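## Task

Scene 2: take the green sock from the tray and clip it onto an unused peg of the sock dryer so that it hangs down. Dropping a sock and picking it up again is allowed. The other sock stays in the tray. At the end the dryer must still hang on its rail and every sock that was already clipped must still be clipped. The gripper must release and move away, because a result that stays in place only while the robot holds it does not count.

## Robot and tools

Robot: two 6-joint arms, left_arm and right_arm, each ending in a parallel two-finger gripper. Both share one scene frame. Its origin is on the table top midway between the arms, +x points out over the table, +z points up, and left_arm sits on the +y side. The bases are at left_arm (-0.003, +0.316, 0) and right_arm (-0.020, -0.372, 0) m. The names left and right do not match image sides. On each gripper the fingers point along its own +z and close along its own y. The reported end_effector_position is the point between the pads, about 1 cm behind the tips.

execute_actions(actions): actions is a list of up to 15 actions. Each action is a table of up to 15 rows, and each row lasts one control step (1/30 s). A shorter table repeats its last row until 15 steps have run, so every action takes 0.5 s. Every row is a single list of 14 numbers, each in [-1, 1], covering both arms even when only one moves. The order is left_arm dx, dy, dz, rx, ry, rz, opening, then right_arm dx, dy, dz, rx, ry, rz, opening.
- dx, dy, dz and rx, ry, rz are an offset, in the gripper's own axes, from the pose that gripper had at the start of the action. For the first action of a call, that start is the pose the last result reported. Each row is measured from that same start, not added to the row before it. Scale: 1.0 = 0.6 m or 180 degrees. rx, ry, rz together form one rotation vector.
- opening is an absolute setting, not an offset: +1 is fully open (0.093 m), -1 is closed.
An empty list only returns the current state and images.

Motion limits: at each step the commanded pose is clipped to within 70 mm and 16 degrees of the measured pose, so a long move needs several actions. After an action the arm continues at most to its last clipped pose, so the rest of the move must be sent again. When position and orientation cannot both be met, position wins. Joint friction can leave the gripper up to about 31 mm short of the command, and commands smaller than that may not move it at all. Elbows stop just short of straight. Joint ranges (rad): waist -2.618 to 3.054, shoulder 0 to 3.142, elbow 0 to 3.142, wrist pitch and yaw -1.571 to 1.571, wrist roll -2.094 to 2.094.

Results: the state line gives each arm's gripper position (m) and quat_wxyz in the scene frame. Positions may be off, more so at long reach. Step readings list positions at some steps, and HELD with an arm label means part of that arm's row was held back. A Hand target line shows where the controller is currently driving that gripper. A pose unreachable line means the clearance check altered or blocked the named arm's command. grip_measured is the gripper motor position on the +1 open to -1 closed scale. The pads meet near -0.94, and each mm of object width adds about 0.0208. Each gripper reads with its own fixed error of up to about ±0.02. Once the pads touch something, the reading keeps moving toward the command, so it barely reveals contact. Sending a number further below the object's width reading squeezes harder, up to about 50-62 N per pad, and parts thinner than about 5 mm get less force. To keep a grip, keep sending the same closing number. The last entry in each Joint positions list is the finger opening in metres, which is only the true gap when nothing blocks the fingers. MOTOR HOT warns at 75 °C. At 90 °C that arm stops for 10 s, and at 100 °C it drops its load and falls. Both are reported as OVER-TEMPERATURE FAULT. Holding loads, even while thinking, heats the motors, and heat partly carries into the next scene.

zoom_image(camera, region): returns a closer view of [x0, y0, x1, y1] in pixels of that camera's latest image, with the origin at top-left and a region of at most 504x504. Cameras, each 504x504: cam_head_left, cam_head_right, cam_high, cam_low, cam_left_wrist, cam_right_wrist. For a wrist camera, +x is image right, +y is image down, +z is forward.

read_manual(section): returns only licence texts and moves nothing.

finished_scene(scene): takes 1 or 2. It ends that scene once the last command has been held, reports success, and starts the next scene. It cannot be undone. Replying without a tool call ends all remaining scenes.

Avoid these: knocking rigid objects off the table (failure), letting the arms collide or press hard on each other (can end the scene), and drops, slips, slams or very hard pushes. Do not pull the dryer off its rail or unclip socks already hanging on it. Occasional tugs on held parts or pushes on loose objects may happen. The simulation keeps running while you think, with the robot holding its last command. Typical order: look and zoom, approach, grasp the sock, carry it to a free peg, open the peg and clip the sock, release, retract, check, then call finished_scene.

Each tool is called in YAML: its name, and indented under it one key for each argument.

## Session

execute_actions:
  actions: []

Scene clock: 0.00 s.
left_arm: end_effector_position=(+0.1330, +0.5465, +0.2855) grip_measured=+0.996 end_effector_quat_wxyz=(+0.077, -0.190, +0.694, +0.690) | right_arm: end_effector_position=(+0.2636, -0.5060, +0.1953) grip_measured=+0.981 end_effector_quat_wxyz=(+0.529, +0.065, +0.846, -0.006)
Joint positions: left_arm=[ 0.455  0.868  0.585  0.117 -1.347  1.031  0.093] | right_arm=[-0.887  0.946  0.629 -0.236 -0.575 -0.258  0.092]
Joint velocities: left_arm=[-0.017 -0.012 -0.002 -0.022  0.066 -0.022 -0.   ] | right_arm=[ 0.007  0.007 -0.002  0.066  0.037  0.007  0.001]
Hand target (left_arm): +0.133, +0.547, +0.286; +0.077, -0.190, +0.694, +0.690
Hand target (right_arm): +0.264, -0.506, +0.195; +0.529, +0.065, +0.846, -0.006

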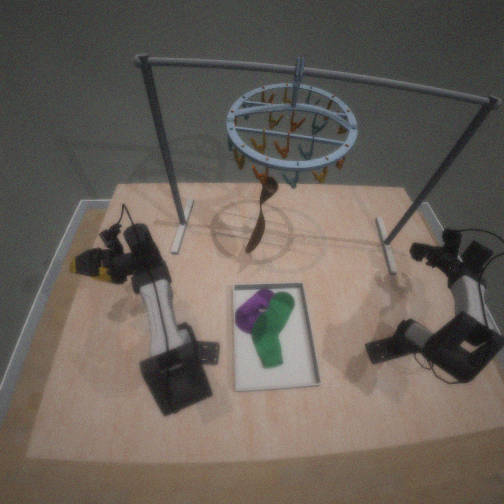

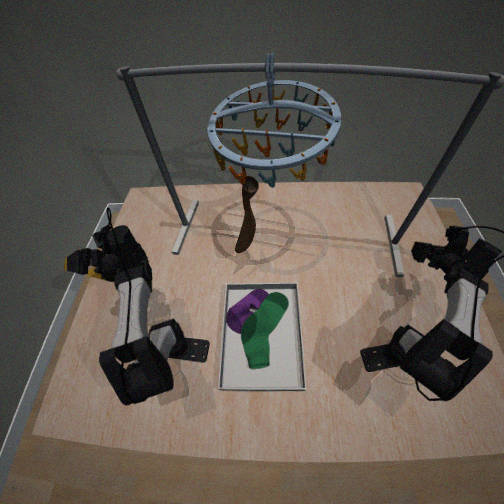

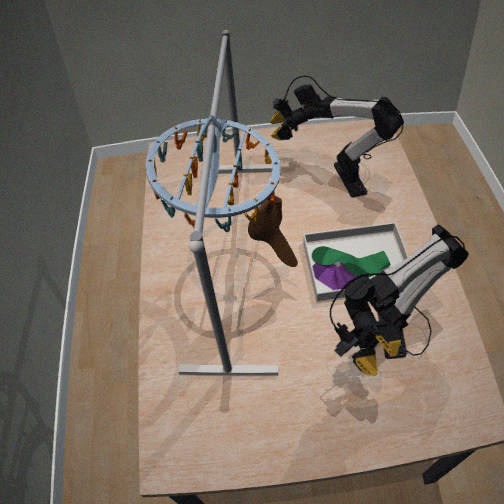

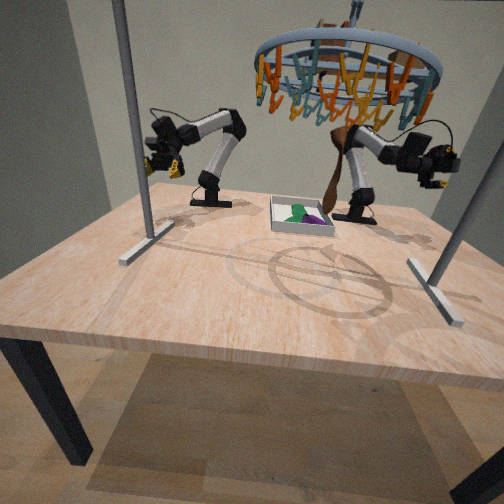

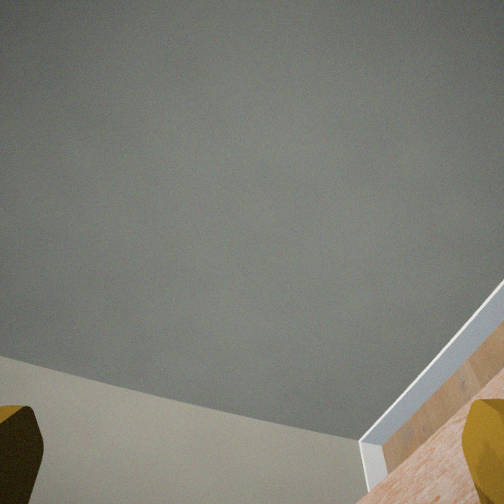

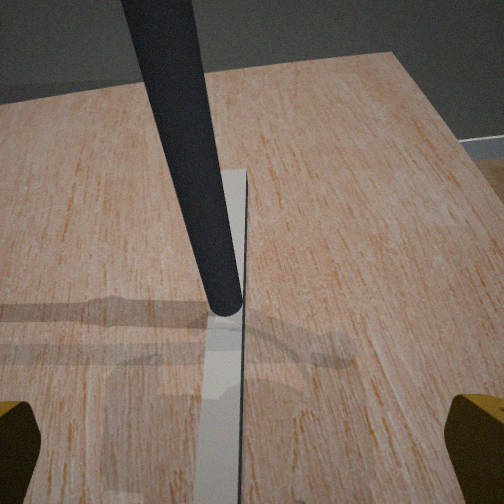

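zoom_image:
  camera: "cam_head_left"
  region: [200, 260, 350, 410]

zoom_image:
  camera: "cam_head_left"
  region: [200, 50, 390, 240]

zoom_image:
  camera: "cam_head_right"
  region: [180, 50, 370, 240]

zoom_image:
  camera: "cam_low"
  region: [240, 0, 460, 220]

zoom_image:
  camera: "cam_high"
  region: [130, 100, 320, 290]

Region (200, 260, 350, 410) of cam_head_left's 504x504 image, scaled by 3.360, with more detail than that image has.

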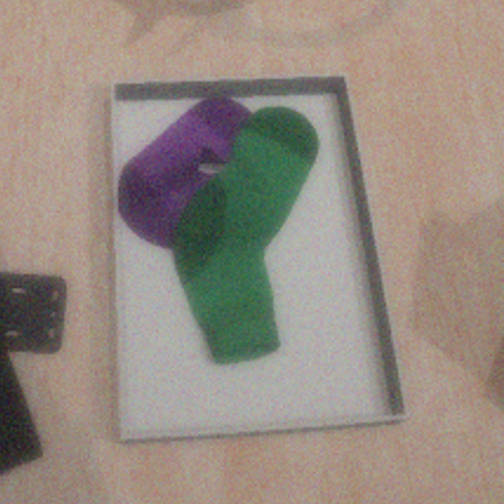

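Region (200, 50, 390, 240) of cam_head_left's 504x504 image, scaled by 2.653, with more detail than that image has.

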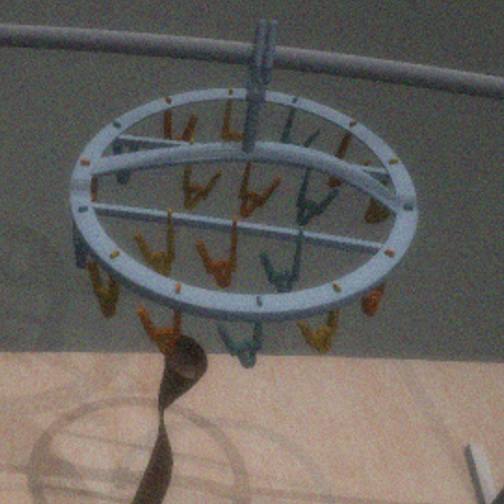

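Region (180, 50, 370, 240) of cam_head_right's 504x504 image, scaled by 2.653, with more detail than that image has.

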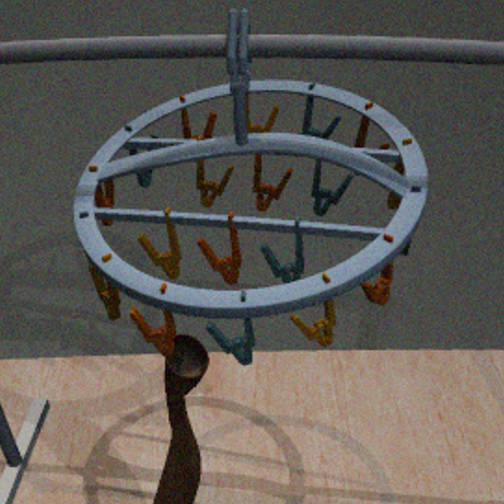

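Region (240, 0, 460, 220) of cam_low's 504x504 image, scaled by 2.291, with more detail than that image has.

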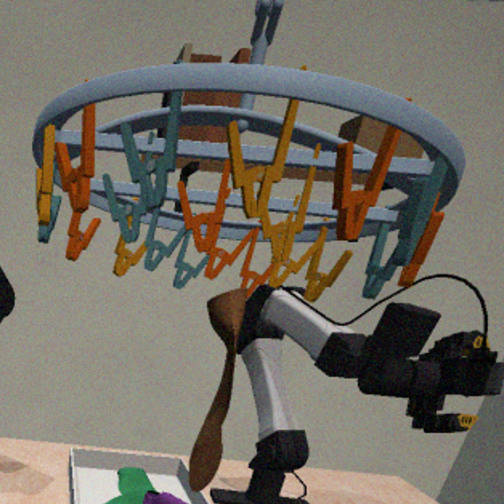

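Region (130, 100, 320, 290) of cam_high's 504x504 image, scaled by 2.653, with more detail than that image has.

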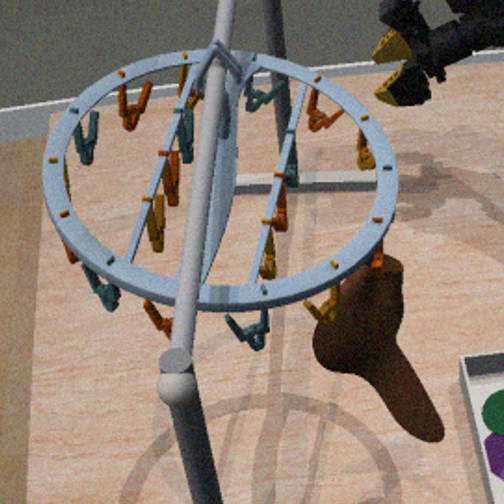

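zoom_image:
  camera: "cam_head_left"
  region: [340, 280, 504, 444]

zoom_image:
  camera: "cam_head_left"
  region: [60, 200, 260, 400]

zoom_image:
  camera: "cam_high"
  region: [280, 200, 430, 350]

Region (340, 280, 504, 444) of cam_head_left's 504x504 image, scaled by 3.073, with more detail than that image has.

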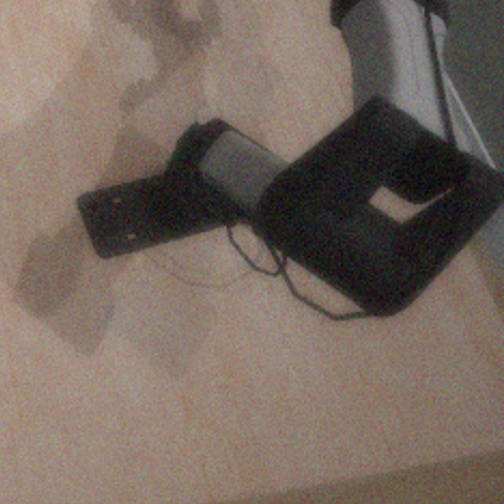

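Region (60, 200, 260, 400) of cam_head_left's 504x504 image, scaled by 2.520, with more detail than that image has.

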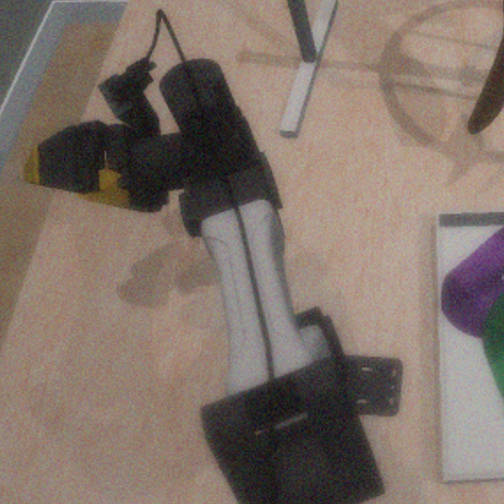

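Region (280, 200, 430, 350) of cam_high's 504x504 image, scaled by 3.360, with more detail than that image has.

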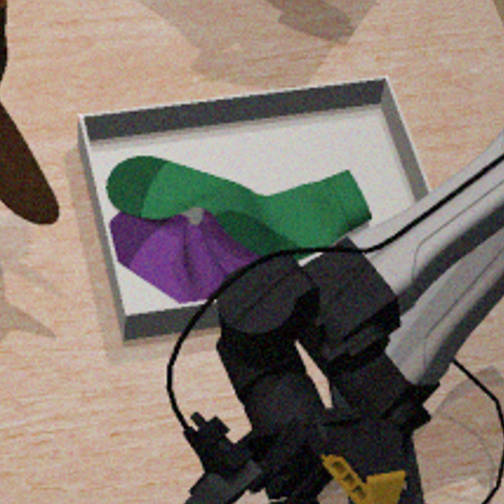

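execute_actions:
  actions:
    - [[-0.0071,-0.0037,-0.0032,0.0033,-0.0056,-0.0015,0.95,-0.0047,0.0053,0.0027,-0.0019,-0.0011,0.0002,0.95],[-0.0197,-0.0103,-0.0094,0.0095,-0.0155,-0.0041,0.88,-0.014,0.0162,0.0078,-0.0056,-0.0034,0.0005,0.9],[-0.0387,-0.0208,-0.0202,0.0195,-0.0306,-0.0081,0.8,-0.0278,0.0329,0.0145,-0.0113,-0.0068,0.0009,0.85],[-0.062,-0.0345,-0.0361,0.0331,-0.0495,-0.0131,0.72,-0.0458,0.0561,0.022,-0.0188,-0.0114,0.0016,0.8],[-0.0876,-0.0507,-0.0574,0.0499,-0.0708,-0.0185,0.64,-0.0654,0.0834,0.0282,-0.0272,-0.0165,0.0023,0.75],[-0.1133,-0.0685,-0.0837,0.0695,-0.093,-0.0241,0.56,-0.0845,0.112,0.0322,-0.0356,-0.0216,0.003,0.7],[-0.1365,-0.0862,-0.113,0.0901,-0.114,-0.029,0.48,-0.105,0.1452,0.034,-0.045,-0.0273,0.0038,0.65],[-0.157,-0.1038,-0.1449,0.1117,-0.1338,-0.0333,0.4,-0.1248,0.1799,0.0329,-0.0544,-0.033,0.0046,0.6],[-0.1753,-0.1217,-0.1806,0.1352,-0.153,-0.037,0.32,-0.1438,0.2163,0.0291,-0.0638,-0.0387,0.0054,0.55],[-0.1901,-0.1391,-0.2185,0.1594,-0.1707,-0.0398,0.24,-0.1622,0.2542,0.0225,-0.0732,-0.0444,0.0062,0.5],[-0.2013,-0.1558,-0.2582,0.1844,-0.1868,-0.0414,0.16,-0.1798,0.2936,0.013,-0.0825,-0.0501,0.007,0.45],[-0.2087,-0.1715,-0.2994,0.2099,-0.2012,-0.042,0.08,-0.1967,0.3346,0.0008,-0.0919,-0.0558,0.0077,0.4],[-0.2119,-0.1856,-0.34,0.2348,-0.2133,-0.0414,0.0,-0.209,0.366,-0.012,-0.0994,-0.0604,0.0084,0.35],[-0.2112,-0.1986,-0.3814,0.26,-0.2237,-0.0395,-0.05,-0.22,0.395,-0.027,-0.1069,-0.0649,0.009,0.32],[-0.2067,-0.2098,-0.4213,0.2843,-0.232,-0.0364,-0.1,-0.228,0.417,-0.039,-0.1126,-0.0683,0.0095,0.3]]

Scene clock: 120.50 s.
left_arm: end_effector_position=(+0.3057, +0.3709, +0.2316) grip_measured=-0.074 end_effector_quat_wxyz=(+0.365, +0.070, +0.764, +0.527) | right_arm: end_effector_position=(+0.3140, -0.2981, +0.3016) grip_measured=+0.313 end_effector_quat_wxyz=(+0.587, -0.080, +0.787, +0.171)
Joint positions: left_arm=[-0.265  1.11   0.654 -0.025 -1.175  0.607  0.042] | right_arm=[-0.08   0.933  0.844 -0.178 -0.306  0.1    0.06 ]
Joint velocities: left_arm=[-1.873  0.838  0.374 -0.52   0.344 -1.282 -0.048] | right_arm=[ 2.21  -0.002  0.808  0.051  1.121  0.696 -0.022]
Hand target (left_arm): +0.321, +0.325, +0.219; +0.415, +0.084, +0.784, +0.453
Hand target (right_arm): +0.315, -0.281, +0.345; +0.623, -0.033, +0.759, +0.186
Off the commanded pose (left_arm): 0.058 m, 23 deg; orientation clipped at the last step of the last action.
Off the commanded pose (right_arm): 0.052 m, 9 deg; position clipped at the last step of the last action.
Step readings (end_effector_position):
0: left_arm (+0.1330, +0.5465, +0.2855) | right_arm (+0.2636, -0.5060, +0.1953)
1: left_arm (+0.1330, +0.5465, +0.2855) | right_arm (+0.2637, -0.5057, +0.1952)
2: left_arm (+0.1340, +0.5460, +0.2854) | right_arm (+0.2646, -0.5043, +0.1951)
4: left_arm (+0.1452, +0.5403, +0.2843) | right_arm (+0.2710, -0.4923, +0.1955)
8: left_arm (+0.2023, +0.5047, +0.2728) | right_arm (+0.2969, -0.4348, +0.2170)
15: end_effector_position above

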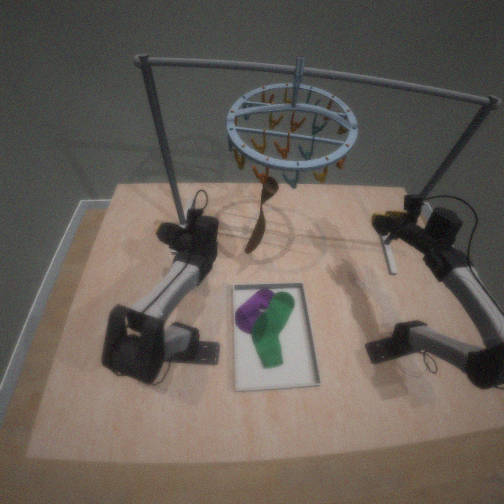

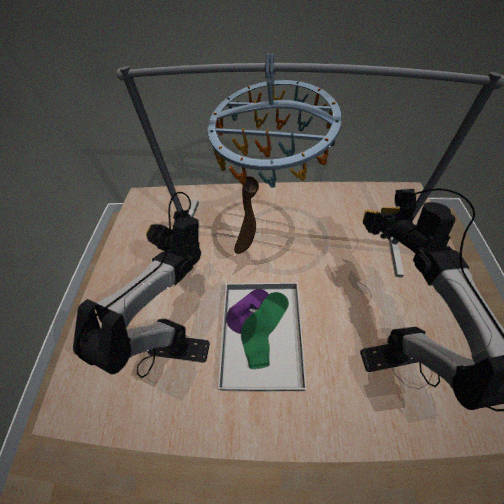

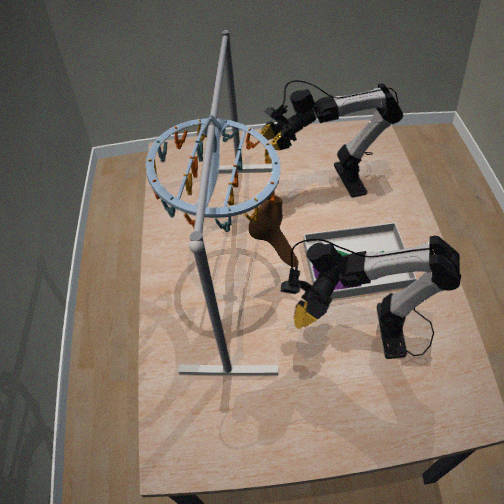

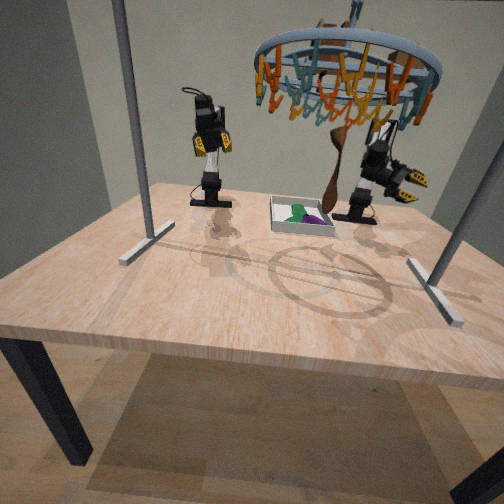

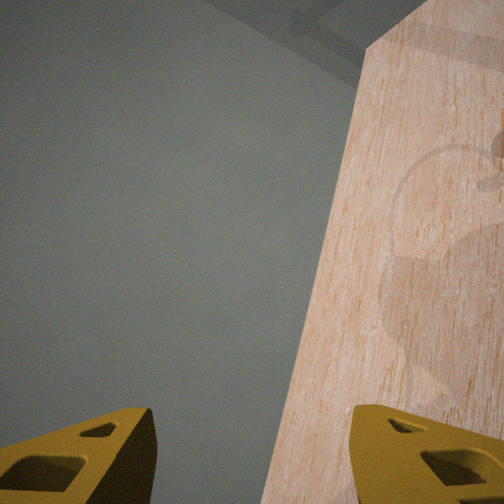

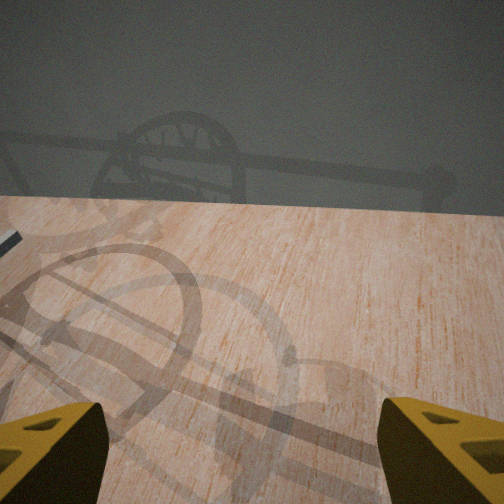

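execute_actions:
  actions: []

Scene clock: 122.03 s.
left_arm: end_effector_position=(+0.3164, +0.3285, +0.2106) grip_measured=-0.098 end_effector_quat_wxyz=(+0.407, +0.087, +0.784, +0.459) | right_arm: end_effector_position=(+0.3152, -0.2805, +0.3406) grip_measured=+0.303 end_effector_quat_wxyz=(+0.621, -0.038, +0.761, +0.185)
Joint positions: left_arm=[-0.377  1.161  0.673 -0.109 -1.118  0.407  0.04 ] | right_arm=[ 0.05   0.933  0.909 -0.14  -0.14   0.216  0.06 ]
Joint velocities: left_arm=[ 0.007  0.002 -0.012 -0.007 -0.037 -0.022  0.   ] | right_arm=[-0.002 -0.007  0.002  0.007  0.11  -0.007 -0.   ]
Hand target (left_arm): +0.321, +0.325, +0.219; +0.415, +0.084, +0.784, +0.454
Hand target (right_arm): +0.315, -0.281, +0.345; +0.623, -0.033, +0.759, +0.186
Off the commanded pose (left_arm): 0.023 m, 14 deg; orientation clipped at the last step of the last action.
Off the commanded pose (right_arm): 0.019 m, 5 deg; position clipped at the last step of the last action.

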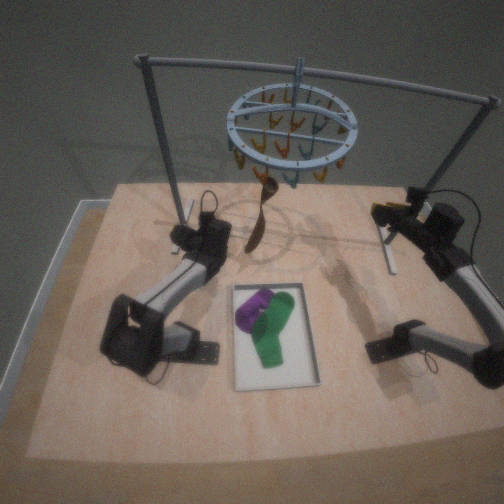

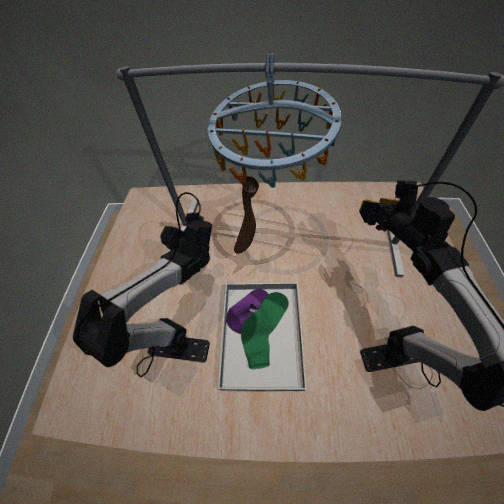

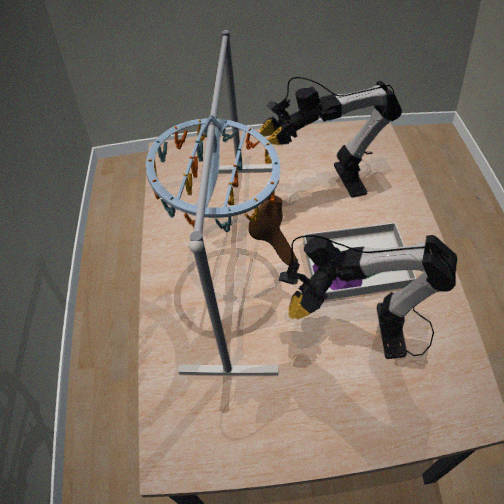

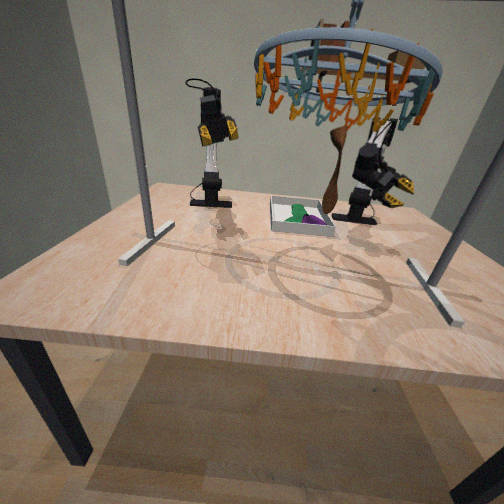

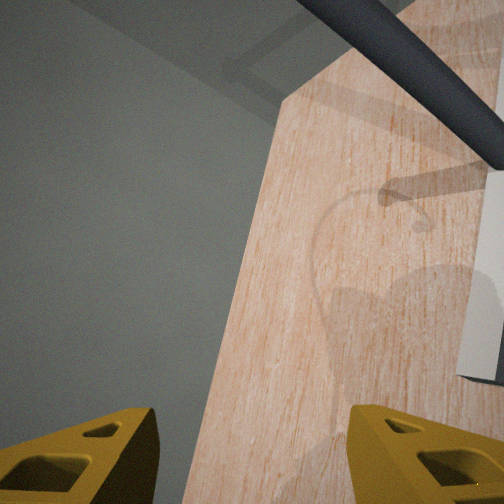

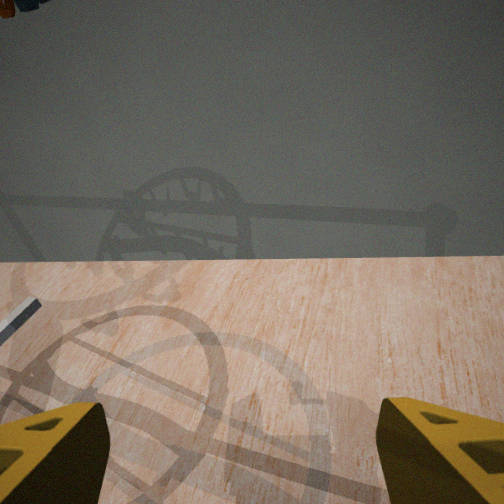

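execute_actions:
  actions:
    - [[0.0051,-0.0016,-0.0139,0.0152,0.0033,0.0003,-0.1,-0.002,0.0067,-0.0017,-0.0009,-0.0008,0,0.3],[0.0148,-0.0055,-0.0412,0.0381,0.0082,0.0008,-0.1,-0.0059,0.02,-0.005,-0.0028,-0.0025,-0.0001,0.3],[0.0259,-0.0115,-0.0746,0.0685,0.0148,0.0015,-0.1,-0.0118,0.04,-0.0099,-0.0055,-0.005,-0.0002,0.3],[0.0376,-0.0204,-0.1136,0.1028,0.0221,0.0022,-0.1,-0.0187,0.0634,-0.0157,-0.0088,-0.0079,-0.0002,0.3],[0.049,-0.033,-0.1576,0.1371,0.0295,0.0029,-0.1,-0.0266,0.0901,-0.0223,-0.0124,-0.0112,-0.0004,0.3],[0.0582,-0.0482,-0.2001,0.1714,0.0369,0.0036,-0.1,-0.0354,0.1201,-0.0297,-0.0166,-0.015,-0.0005,0.3],[0.065,-0.0659,-0.2409,0.2056,0.0443,0.0044,-0.1,-0.0443,0.1501,-0.0371,-0.0207,-0.0187,-0.0006,0.3],[0.0695,-0.0861,-0.2802,0.2399,0.0517,0.0051,-0.1,-0.0531,0.1801,-0.0446,-0.0249,-0.0225,-0.0007,0.3],[0.0716,-0.1088,-0.3178,0.2742,0.059,0.0058,-0.1,-0.062,0.2102,-0.052,-0.029,-0.0262,-0.0008,0.3],[0.0714,-0.1339,-0.3538,0.3046,0.0656,0.0065,-0.1,-0.0708,0.2402,-0.0594,-0.0332,-0.03,-0.0009,0.3],[0.0689,-0.1616,-0.3883,0.3313,0.0713,0.007,-0.1,-0.0787,0.2669,-0.066,-0.0369,-0.0333,-0.001,0.3],[0.064,-0.1918,-0.4211,0.3541,0.0763,0.0075,-0.1,-0.0856,0.2902,-0.0718,-0.0401,-0.0362,-0.0011,0.3],[0.058,-0.2197,-0.448,0.3694,0.0795,0.0079,-0.1,-0.0915,0.3102,-0.0767,-0.0429,-0.0387,-0.0012,0.3],[0.0503,-0.2494,-0.4737,0.3808,0.082,0.0081,-0.1,-0.0954,0.3236,-0.08,-0.0447,-0.0404,-0.0013,0.3],[0.0426,-0.2756,-0.4942,0.3808,0.082,0.0081,-0.1,-0.0984,0.3336,-0.0825,-0.0461,-0.0416,-0.0013,0.3]]

Scene clock: 160.93 s.
left_arm: end_effector_position=(+0.1871, +0.1473, +0.1777) grip_measured=-0.098 end_effector_quat_wxyz=(+0.482, +0.328, +0.800, +0.143) | right_arm: end_effector_position=(+0.2113, -0.1250, +0.4473) grip_measured=+0.303 end_effector_quat_wxyz=(+0.641, -0.131, +0.688, +0.314)
Joint positions: left_arm=[-1.214  0.956  0.692 -0.73  -0.939 -0.215  0.04 ] | right_arm=[ 0.835  0.983  1.191 -0.187  0.339  0.26   0.06 ]
Joint velocities: left_arm=[-1.863  1.258  0.452 -0.769  0.755 -1.722  0.001] | right_arm=[1.263 0.603 0.852 0.095 1.238 0.022 0.001]
Hand target (left_arm): +0.156, +0.121, +0.153; +0.427, +0.327, +0.839, +0.081
Hand target (right_arm): +0.222, -0.126, +0.452; +0.660, -0.085, +0.698, +0.263
Off the commanded pose (left_arm): 0.117 m, 45 deg; position and orientation clipped at the last step of the last action.
Off the commanded pose (right_arm): 0.015 m, 11 deg.
Step readings (end_effector_position):
0: left_arm (+0.3165, +0.3285, +0.2106) | right_arm (+0.3152, -0.2805, +0.3406)
1: left_arm (+0.3156, +0.3284, +0.2096) | right_arm (+0.3151, -0.2804, +0.3406)
2: left_arm (+0.3126, +0.3265, +0.2083) | right_arm (+0.3149, -0.2792, +0.3405)
4: left_arm (+0.2999, +0.3135, +0.2105) | right_arm (+0.3109, -0.2671, +0.3405)
8: left_arm (+0.2640, +0.2615, +0.2223) | right_arm (+0.2820, -0.2126, +0.3602)
15: end_effector_position above

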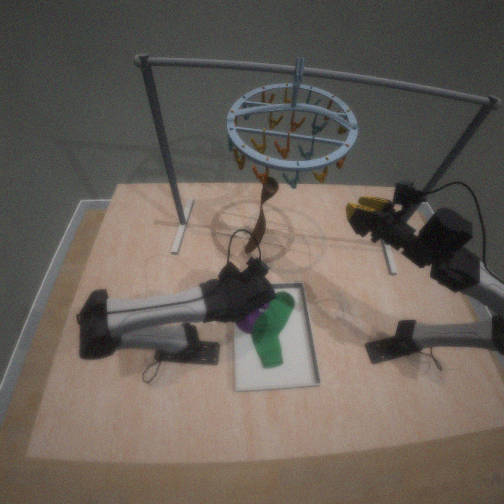

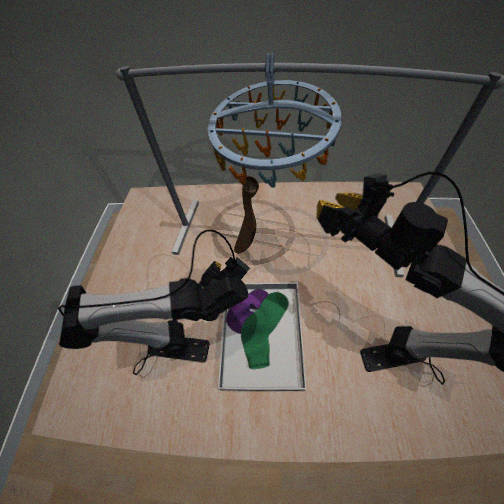

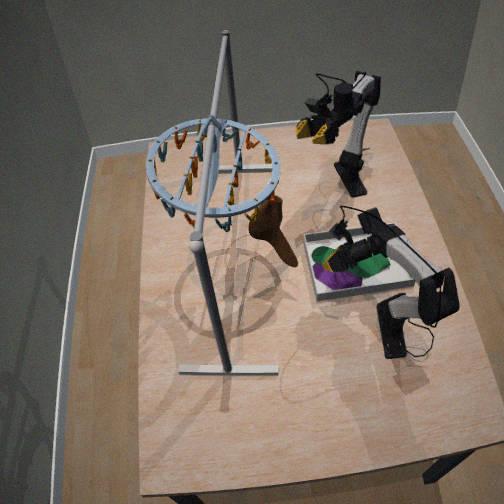

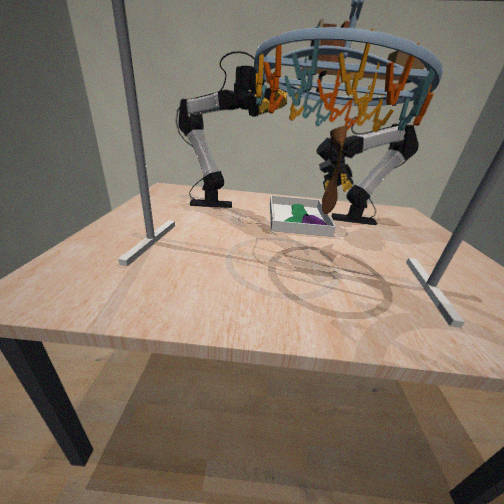

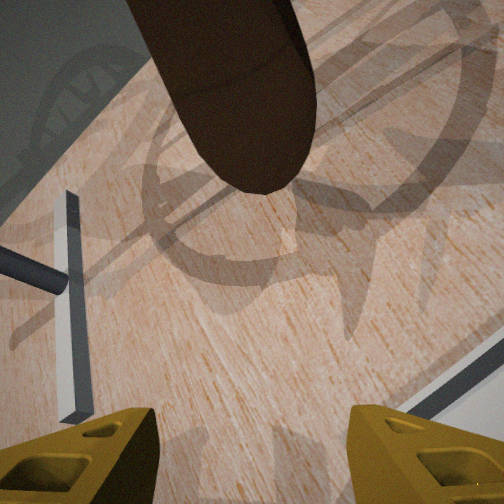

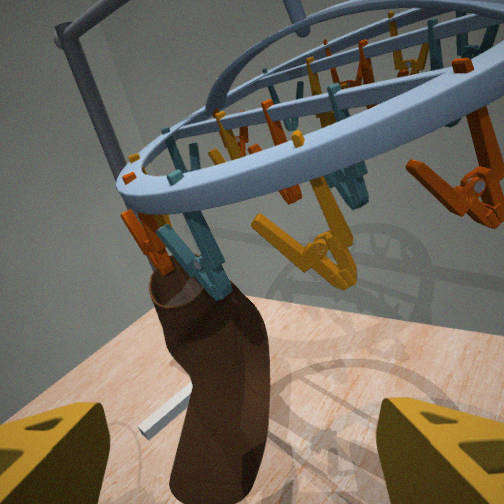

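execute_actions:
  actions: []

Scene clock: 166.27 s.
left_arm: end_effector_position=(+0.1574, +0.1274, +0.1449) grip_measured=-0.098 end_effector_quat_wxyz=(+0.425, +0.328, +0.838, +0.091) | right_arm: end_effector_position=(+0.2221, -0.1278, +0.4487) grip_measured=+0.303 end_effector_quat_wxyz=(+0.659, -0.083, +0.699, +0.266)
Joint positions: left_arm=[-1.316  1.057  0.715 -0.831 -0.831 -0.469  0.04 ] | right_arm=[ 0.896  1.036  1.227 -0.18   0.542  0.259  0.06 ]
Joint velocities: left_arm=[ 0.002 -0.002  0.002 -0.037  0.022  0.037  0.   ] | right_arm=[ 0.017 -0.002 -0.002 -0.066 -0.037  0.037  0.001]
Hand target (left_arm): +0.156, +0.121, +0.153; +0.427, +0.327, +0.839, +0.081
Hand target (right_arm): +0.222, -0.126, +0.452; +0.660, -0.086, +0.698, +0.263
Off the commanded pose (left_arm): 0.078 m, 36 deg; position and orientation clipped at the last step of the last action.
Off the commanded pose (right_arm): 0.008 m, 3 deg.

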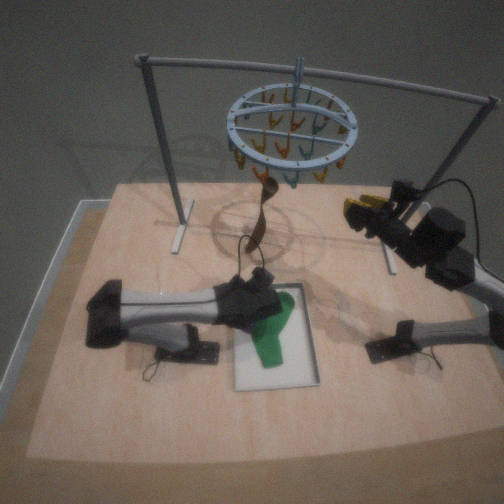

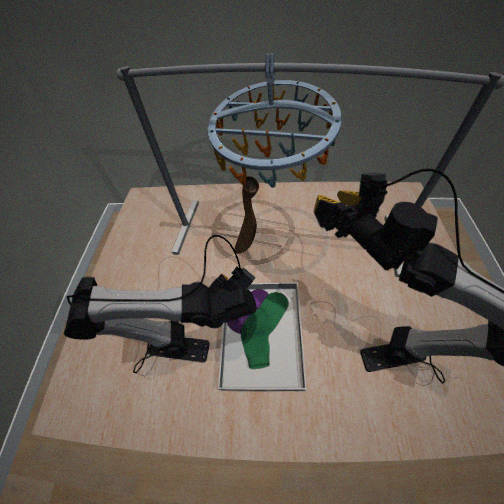

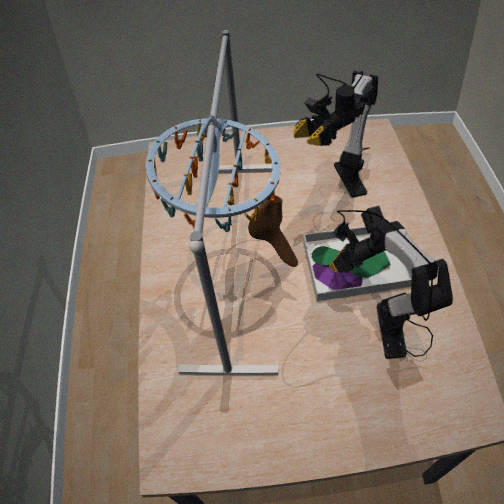

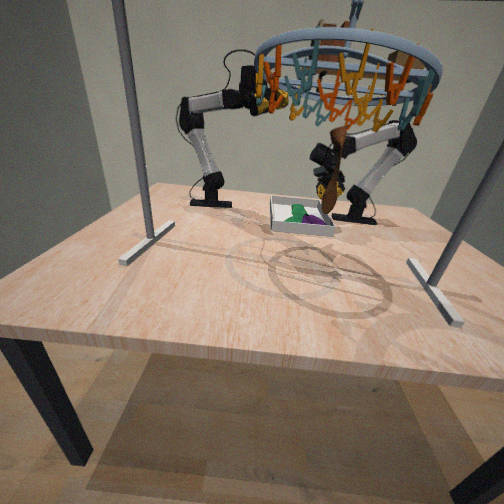

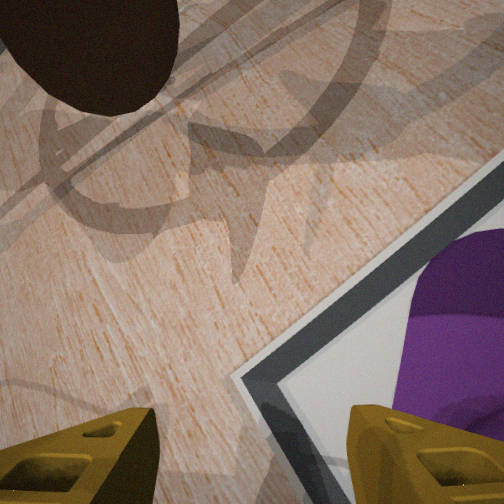

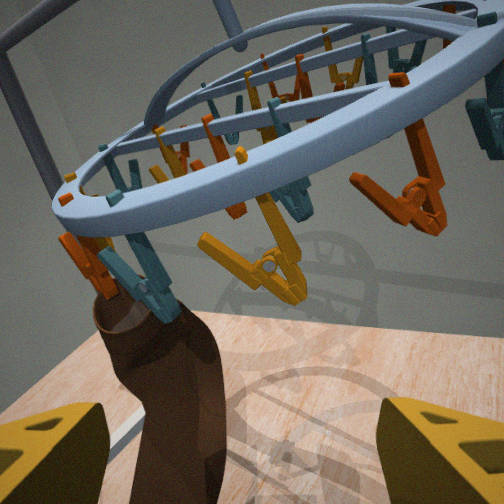

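execute_actions:
  actions:
    - [[-0.0054,-0.0167,0.003,0.0088,0.0091,-0.0073,-0.1,0.0002,0.0004,0.004,0.0005,-0.0001,0,0.29],[-0.0135,-0.0418,0.0076,0.022,0.0227,-0.0183,-0.1,0.0005,0.001,0.0107,0.0013,-0.0004,0,0.28],[-0.0229,-0.0711,0.0129,0.0374,0.0387,-0.0311,-0.1,0.0009,0.002,0.02,0.0025,-0.0007,0,0.27],[-0.0324,-0.1004,0.0182,0.0528,0.0546,-0.044,-0.1,0.0014,0.003,0.0307,0.0038,-0.001,0,0.26],[-0.0404,-0.1255,0.0228,0.066,0.0682,-0.055,-0.1,0.002,0.0042,0.0427,0.0053,-0.0014,0,0.25],[-0.0472,-0.1464,0.0266,0.077,0.0796,-0.0641,-0.1,0.0025,0.0054,0.0547,0.0068,-0.0018,0,0.24],[-0.0532,-0.1653,0.03,0.0869,0.0898,-0.0724,-0.1,0.0031,0.0066,0.0668,0.0083,-0.0023,0,0.23],[-0.058,-0.1799,0.0327,0.0946,0.0978,-0.0788,-0.1,0.0036,0.0077,0.0788,0.0098,-0.0027,0,0.22],[-0.062,-0.1925,0.035,0.1012,0.1046,-0.0843,-0.1,0.0041,0.0089,0.0908,0.0113,-0.0031,0,0.21],[-0.0647,-0.2008,0.0365,0.1056,0.1092,-0.0879,-0.1,0.0046,0.01,0.1015,0.0126,-0.0034,0,0.2],[-0.0674,-0.2092,0.038,0.11,0.1137,-0.0916,-0.1,0.0051,0.0109,0.1108,0.0138,-0.0037,0,0.2],[-0.0674,-0.2092,0.038,0.11,0.1137,-0.0916,-0.1,0.0054,0.0117,0.1188,0.0148,-0.004,0,0.2],[-0.0674,-0.2092,0.038,0.11,0.1137,-0.0916,-0.1,0.0057,0.0123,0.1255,0.0156,-0.0042,0,0.2],[-0.0674,-0.2092,0.038,0.11,0.1137,-0.0916,-0.1,0.006,0.0128,0.1308,0.0163,-0.0044,0,0.2],[-0.0674,-0.2092,0.038,0.11,0.1137,-0.0916,-0.1,0.0061,0.0131,0.1335,0.0166,-0.0045,0,0.2]]

Scene clock: 250.47 s.
left_arm: end_effector_position=(+0.1378, +0.0162, +0.1000) grip_measured=-0.098 end_effector_quat_wxyz=(+0.245, +0.268, +0.931, -0.024) | right_arm: end_effector_position=(+0.2810, -0.0836, +0.4265) grip_measured=+0.203 end_effector_quat_wxyz=(+0.651, -0.077, +0.719, +0.231)
Joint positions: left_arm=[-1.254  1.535  1.059 -0.791 -0.4   -0.709  0.04 ] | right_arm=[ 0.816  1.287  1.332 -0.096  0.516  0.259  0.055]
Joint velocities: left_arm=[ 0.051  0.159  0.095  0.037  0.535 -0.125  0.   ] | right_arm=[-0.081  0.403  0.232  0.183 -0.037 -0.037 -0.001]
Hand target (left_arm): +0.133, +0.004, +0.102; +0.219, +0.252, +0.941, -0.056
Hand target (right_arm): +0.286, -0.082, +0.447; +0.666, -0.064, +0.700, +0.248
Off the commanded pose (left_arm): 0.015 m, 5 deg.
Off the commanded pose (right_arm): 0.023 m, 4 deg.
Step readings (end_effector_position):
0: left_arm (+0.1574, +0.1274, +0.1449) | right_arm (+0.2221, -0.1278, +0.4487)
1: left_arm (+0.1570, +0.1271, +0.1439) | right_arm (+0.2221, -0.1278, +0.4487)
2: left_arm (+0.1558, +0.1254, +0.1415) | right_arm (+0.2221, -0.1278, +0.4487)
4: left_arm (+0.1519, +0.1116, +0.1349) | right_arm (+0.2249, -0.1265, +0.4479)
8: left_arm (+0.1434, +0.0635, +0.1215) | right_arm (+0.2448, -0.1141, +0.4410)
15: end_effector_position above

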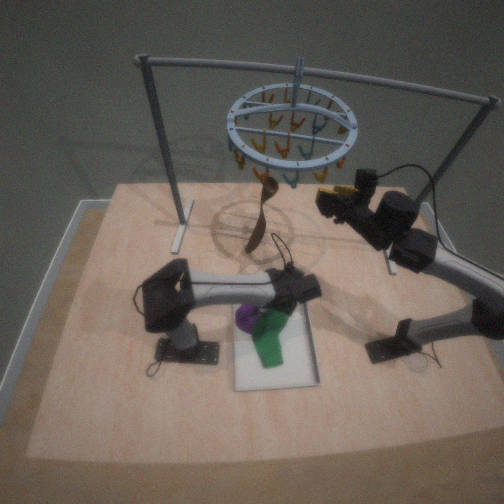

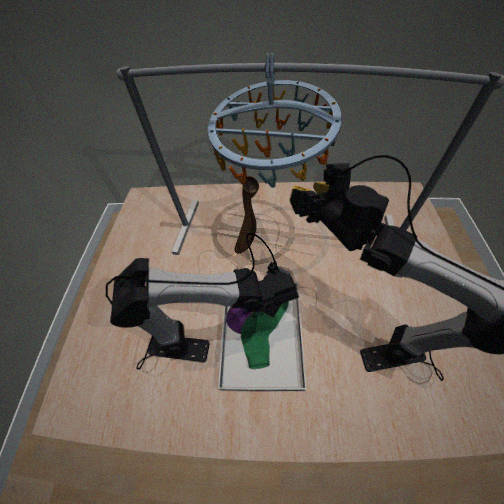

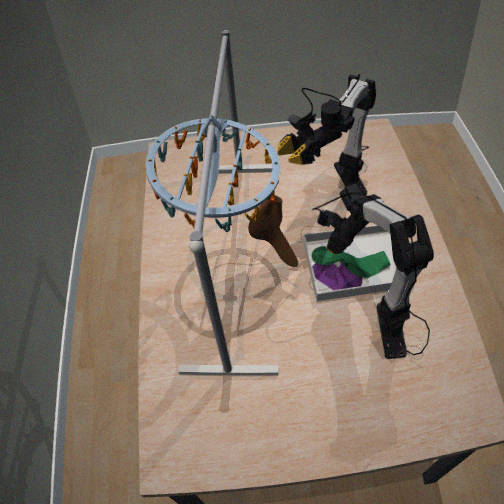

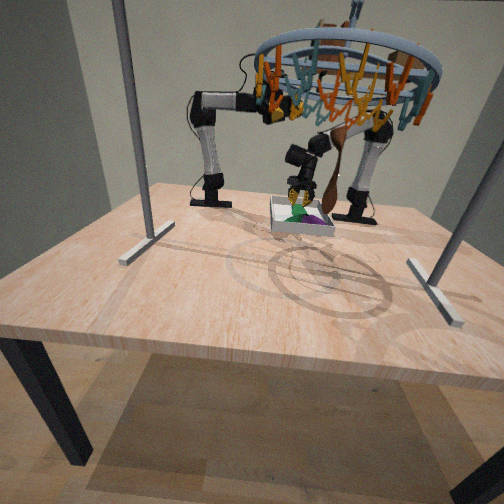

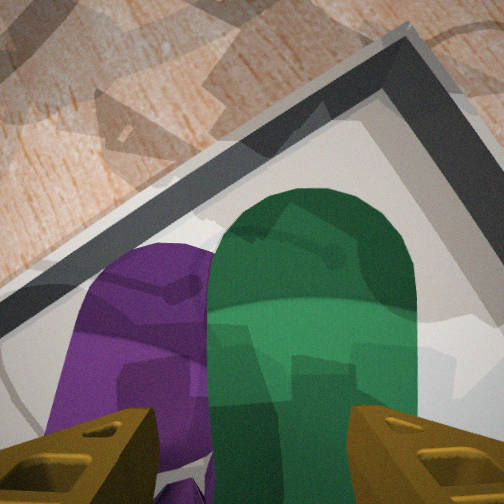

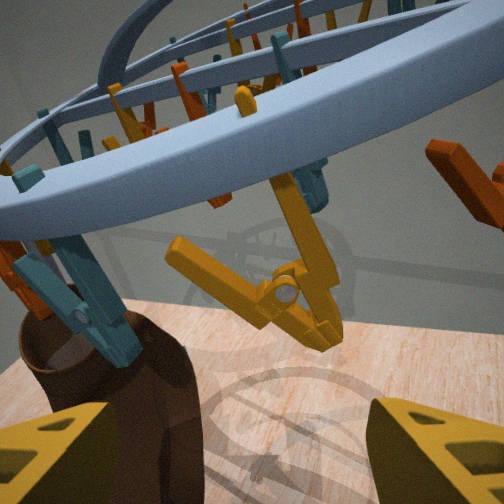

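execute_actions:
  actions: []

Scene clock: 251.20 s.
left_arm: end_effector_position=(+0.1285, +0.0124, +0.0953) grip_measured=-0.098 end_effector_quat_wxyz=(+0.216, +0.260, +0.940, -0.044) | right_arm: end_effector_position=(+0.2844, -0.0802, +0.4342) grip_measured=+0.203 end_effector_quat_wxyz=(+0.658, -0.072, +0.711, +0.239)
Joint positions: left_arm=[-1.252  1.539  1.061 -0.791 -0.331 -0.738  0.04 ] | right_arm=[ 0.812  1.305  1.351 -0.07   0.511  0.259  0.055]
Joint velocities: left_arm=[-0.007  0.007  0.002 -0.022 -0.022  0.007 -0.   ] | right_arm=[-0.012 -0.002  0.012  0.081  0.051 -0.007 -0.   ]
Hand target (left_arm): +0.133, +0.004, +0.102; +0.219, +0.252, +0.941, -0.056
Hand target (right_arm): +0.286, -0.082, +0.448; +0.666, -0.064, +0.700, +0.248
Off the commanded pose (left_arm): 0.013 m, 2 deg.
Off the commanded pose (right_arm): 0.014 m, 2 deg.

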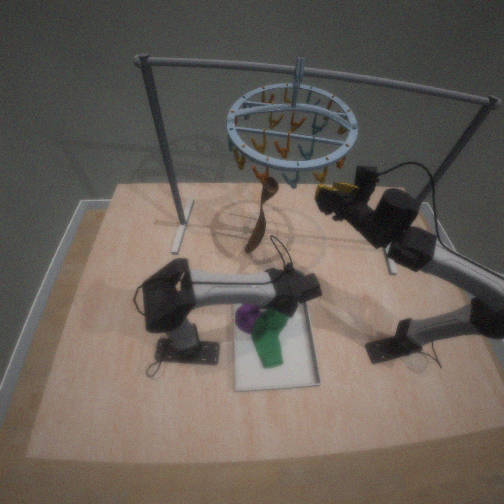

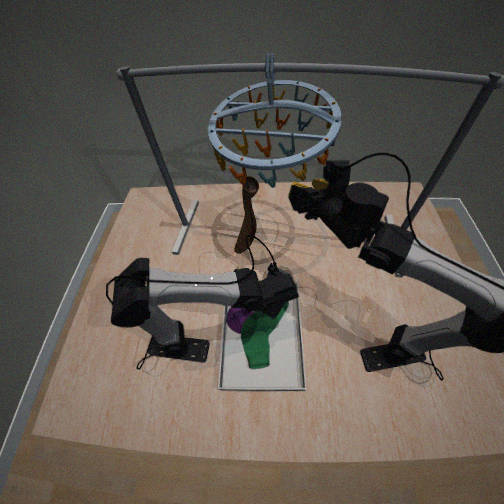

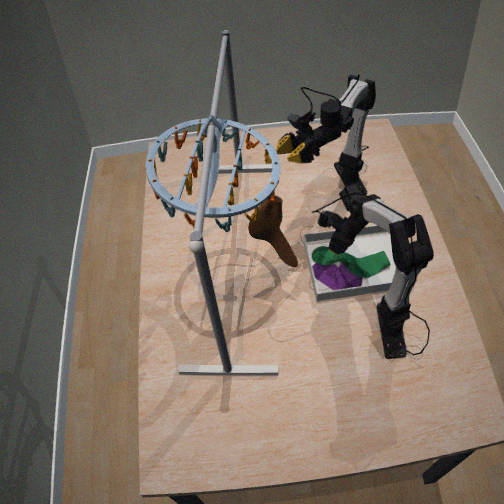

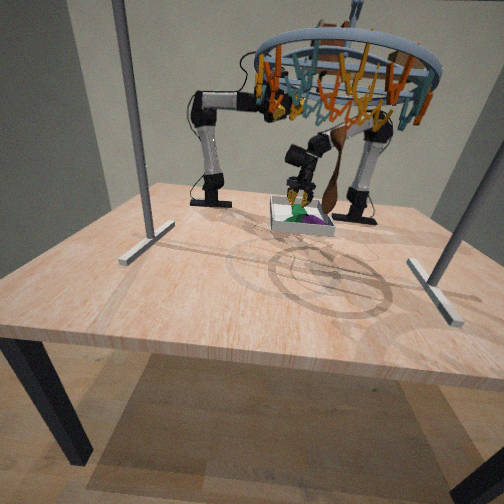

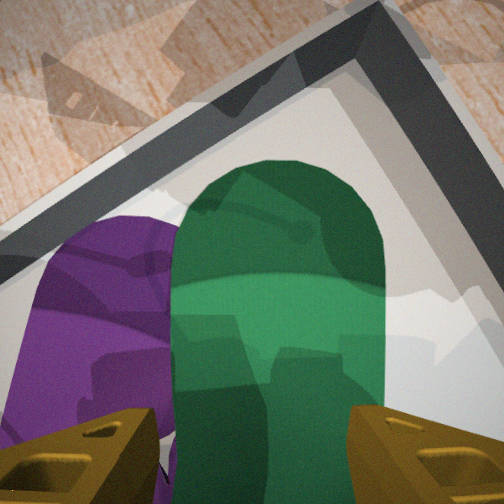

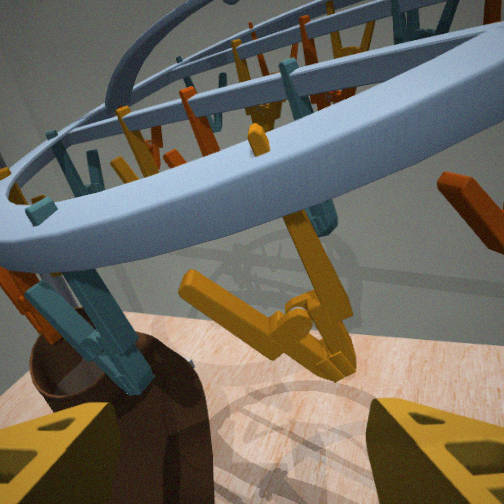

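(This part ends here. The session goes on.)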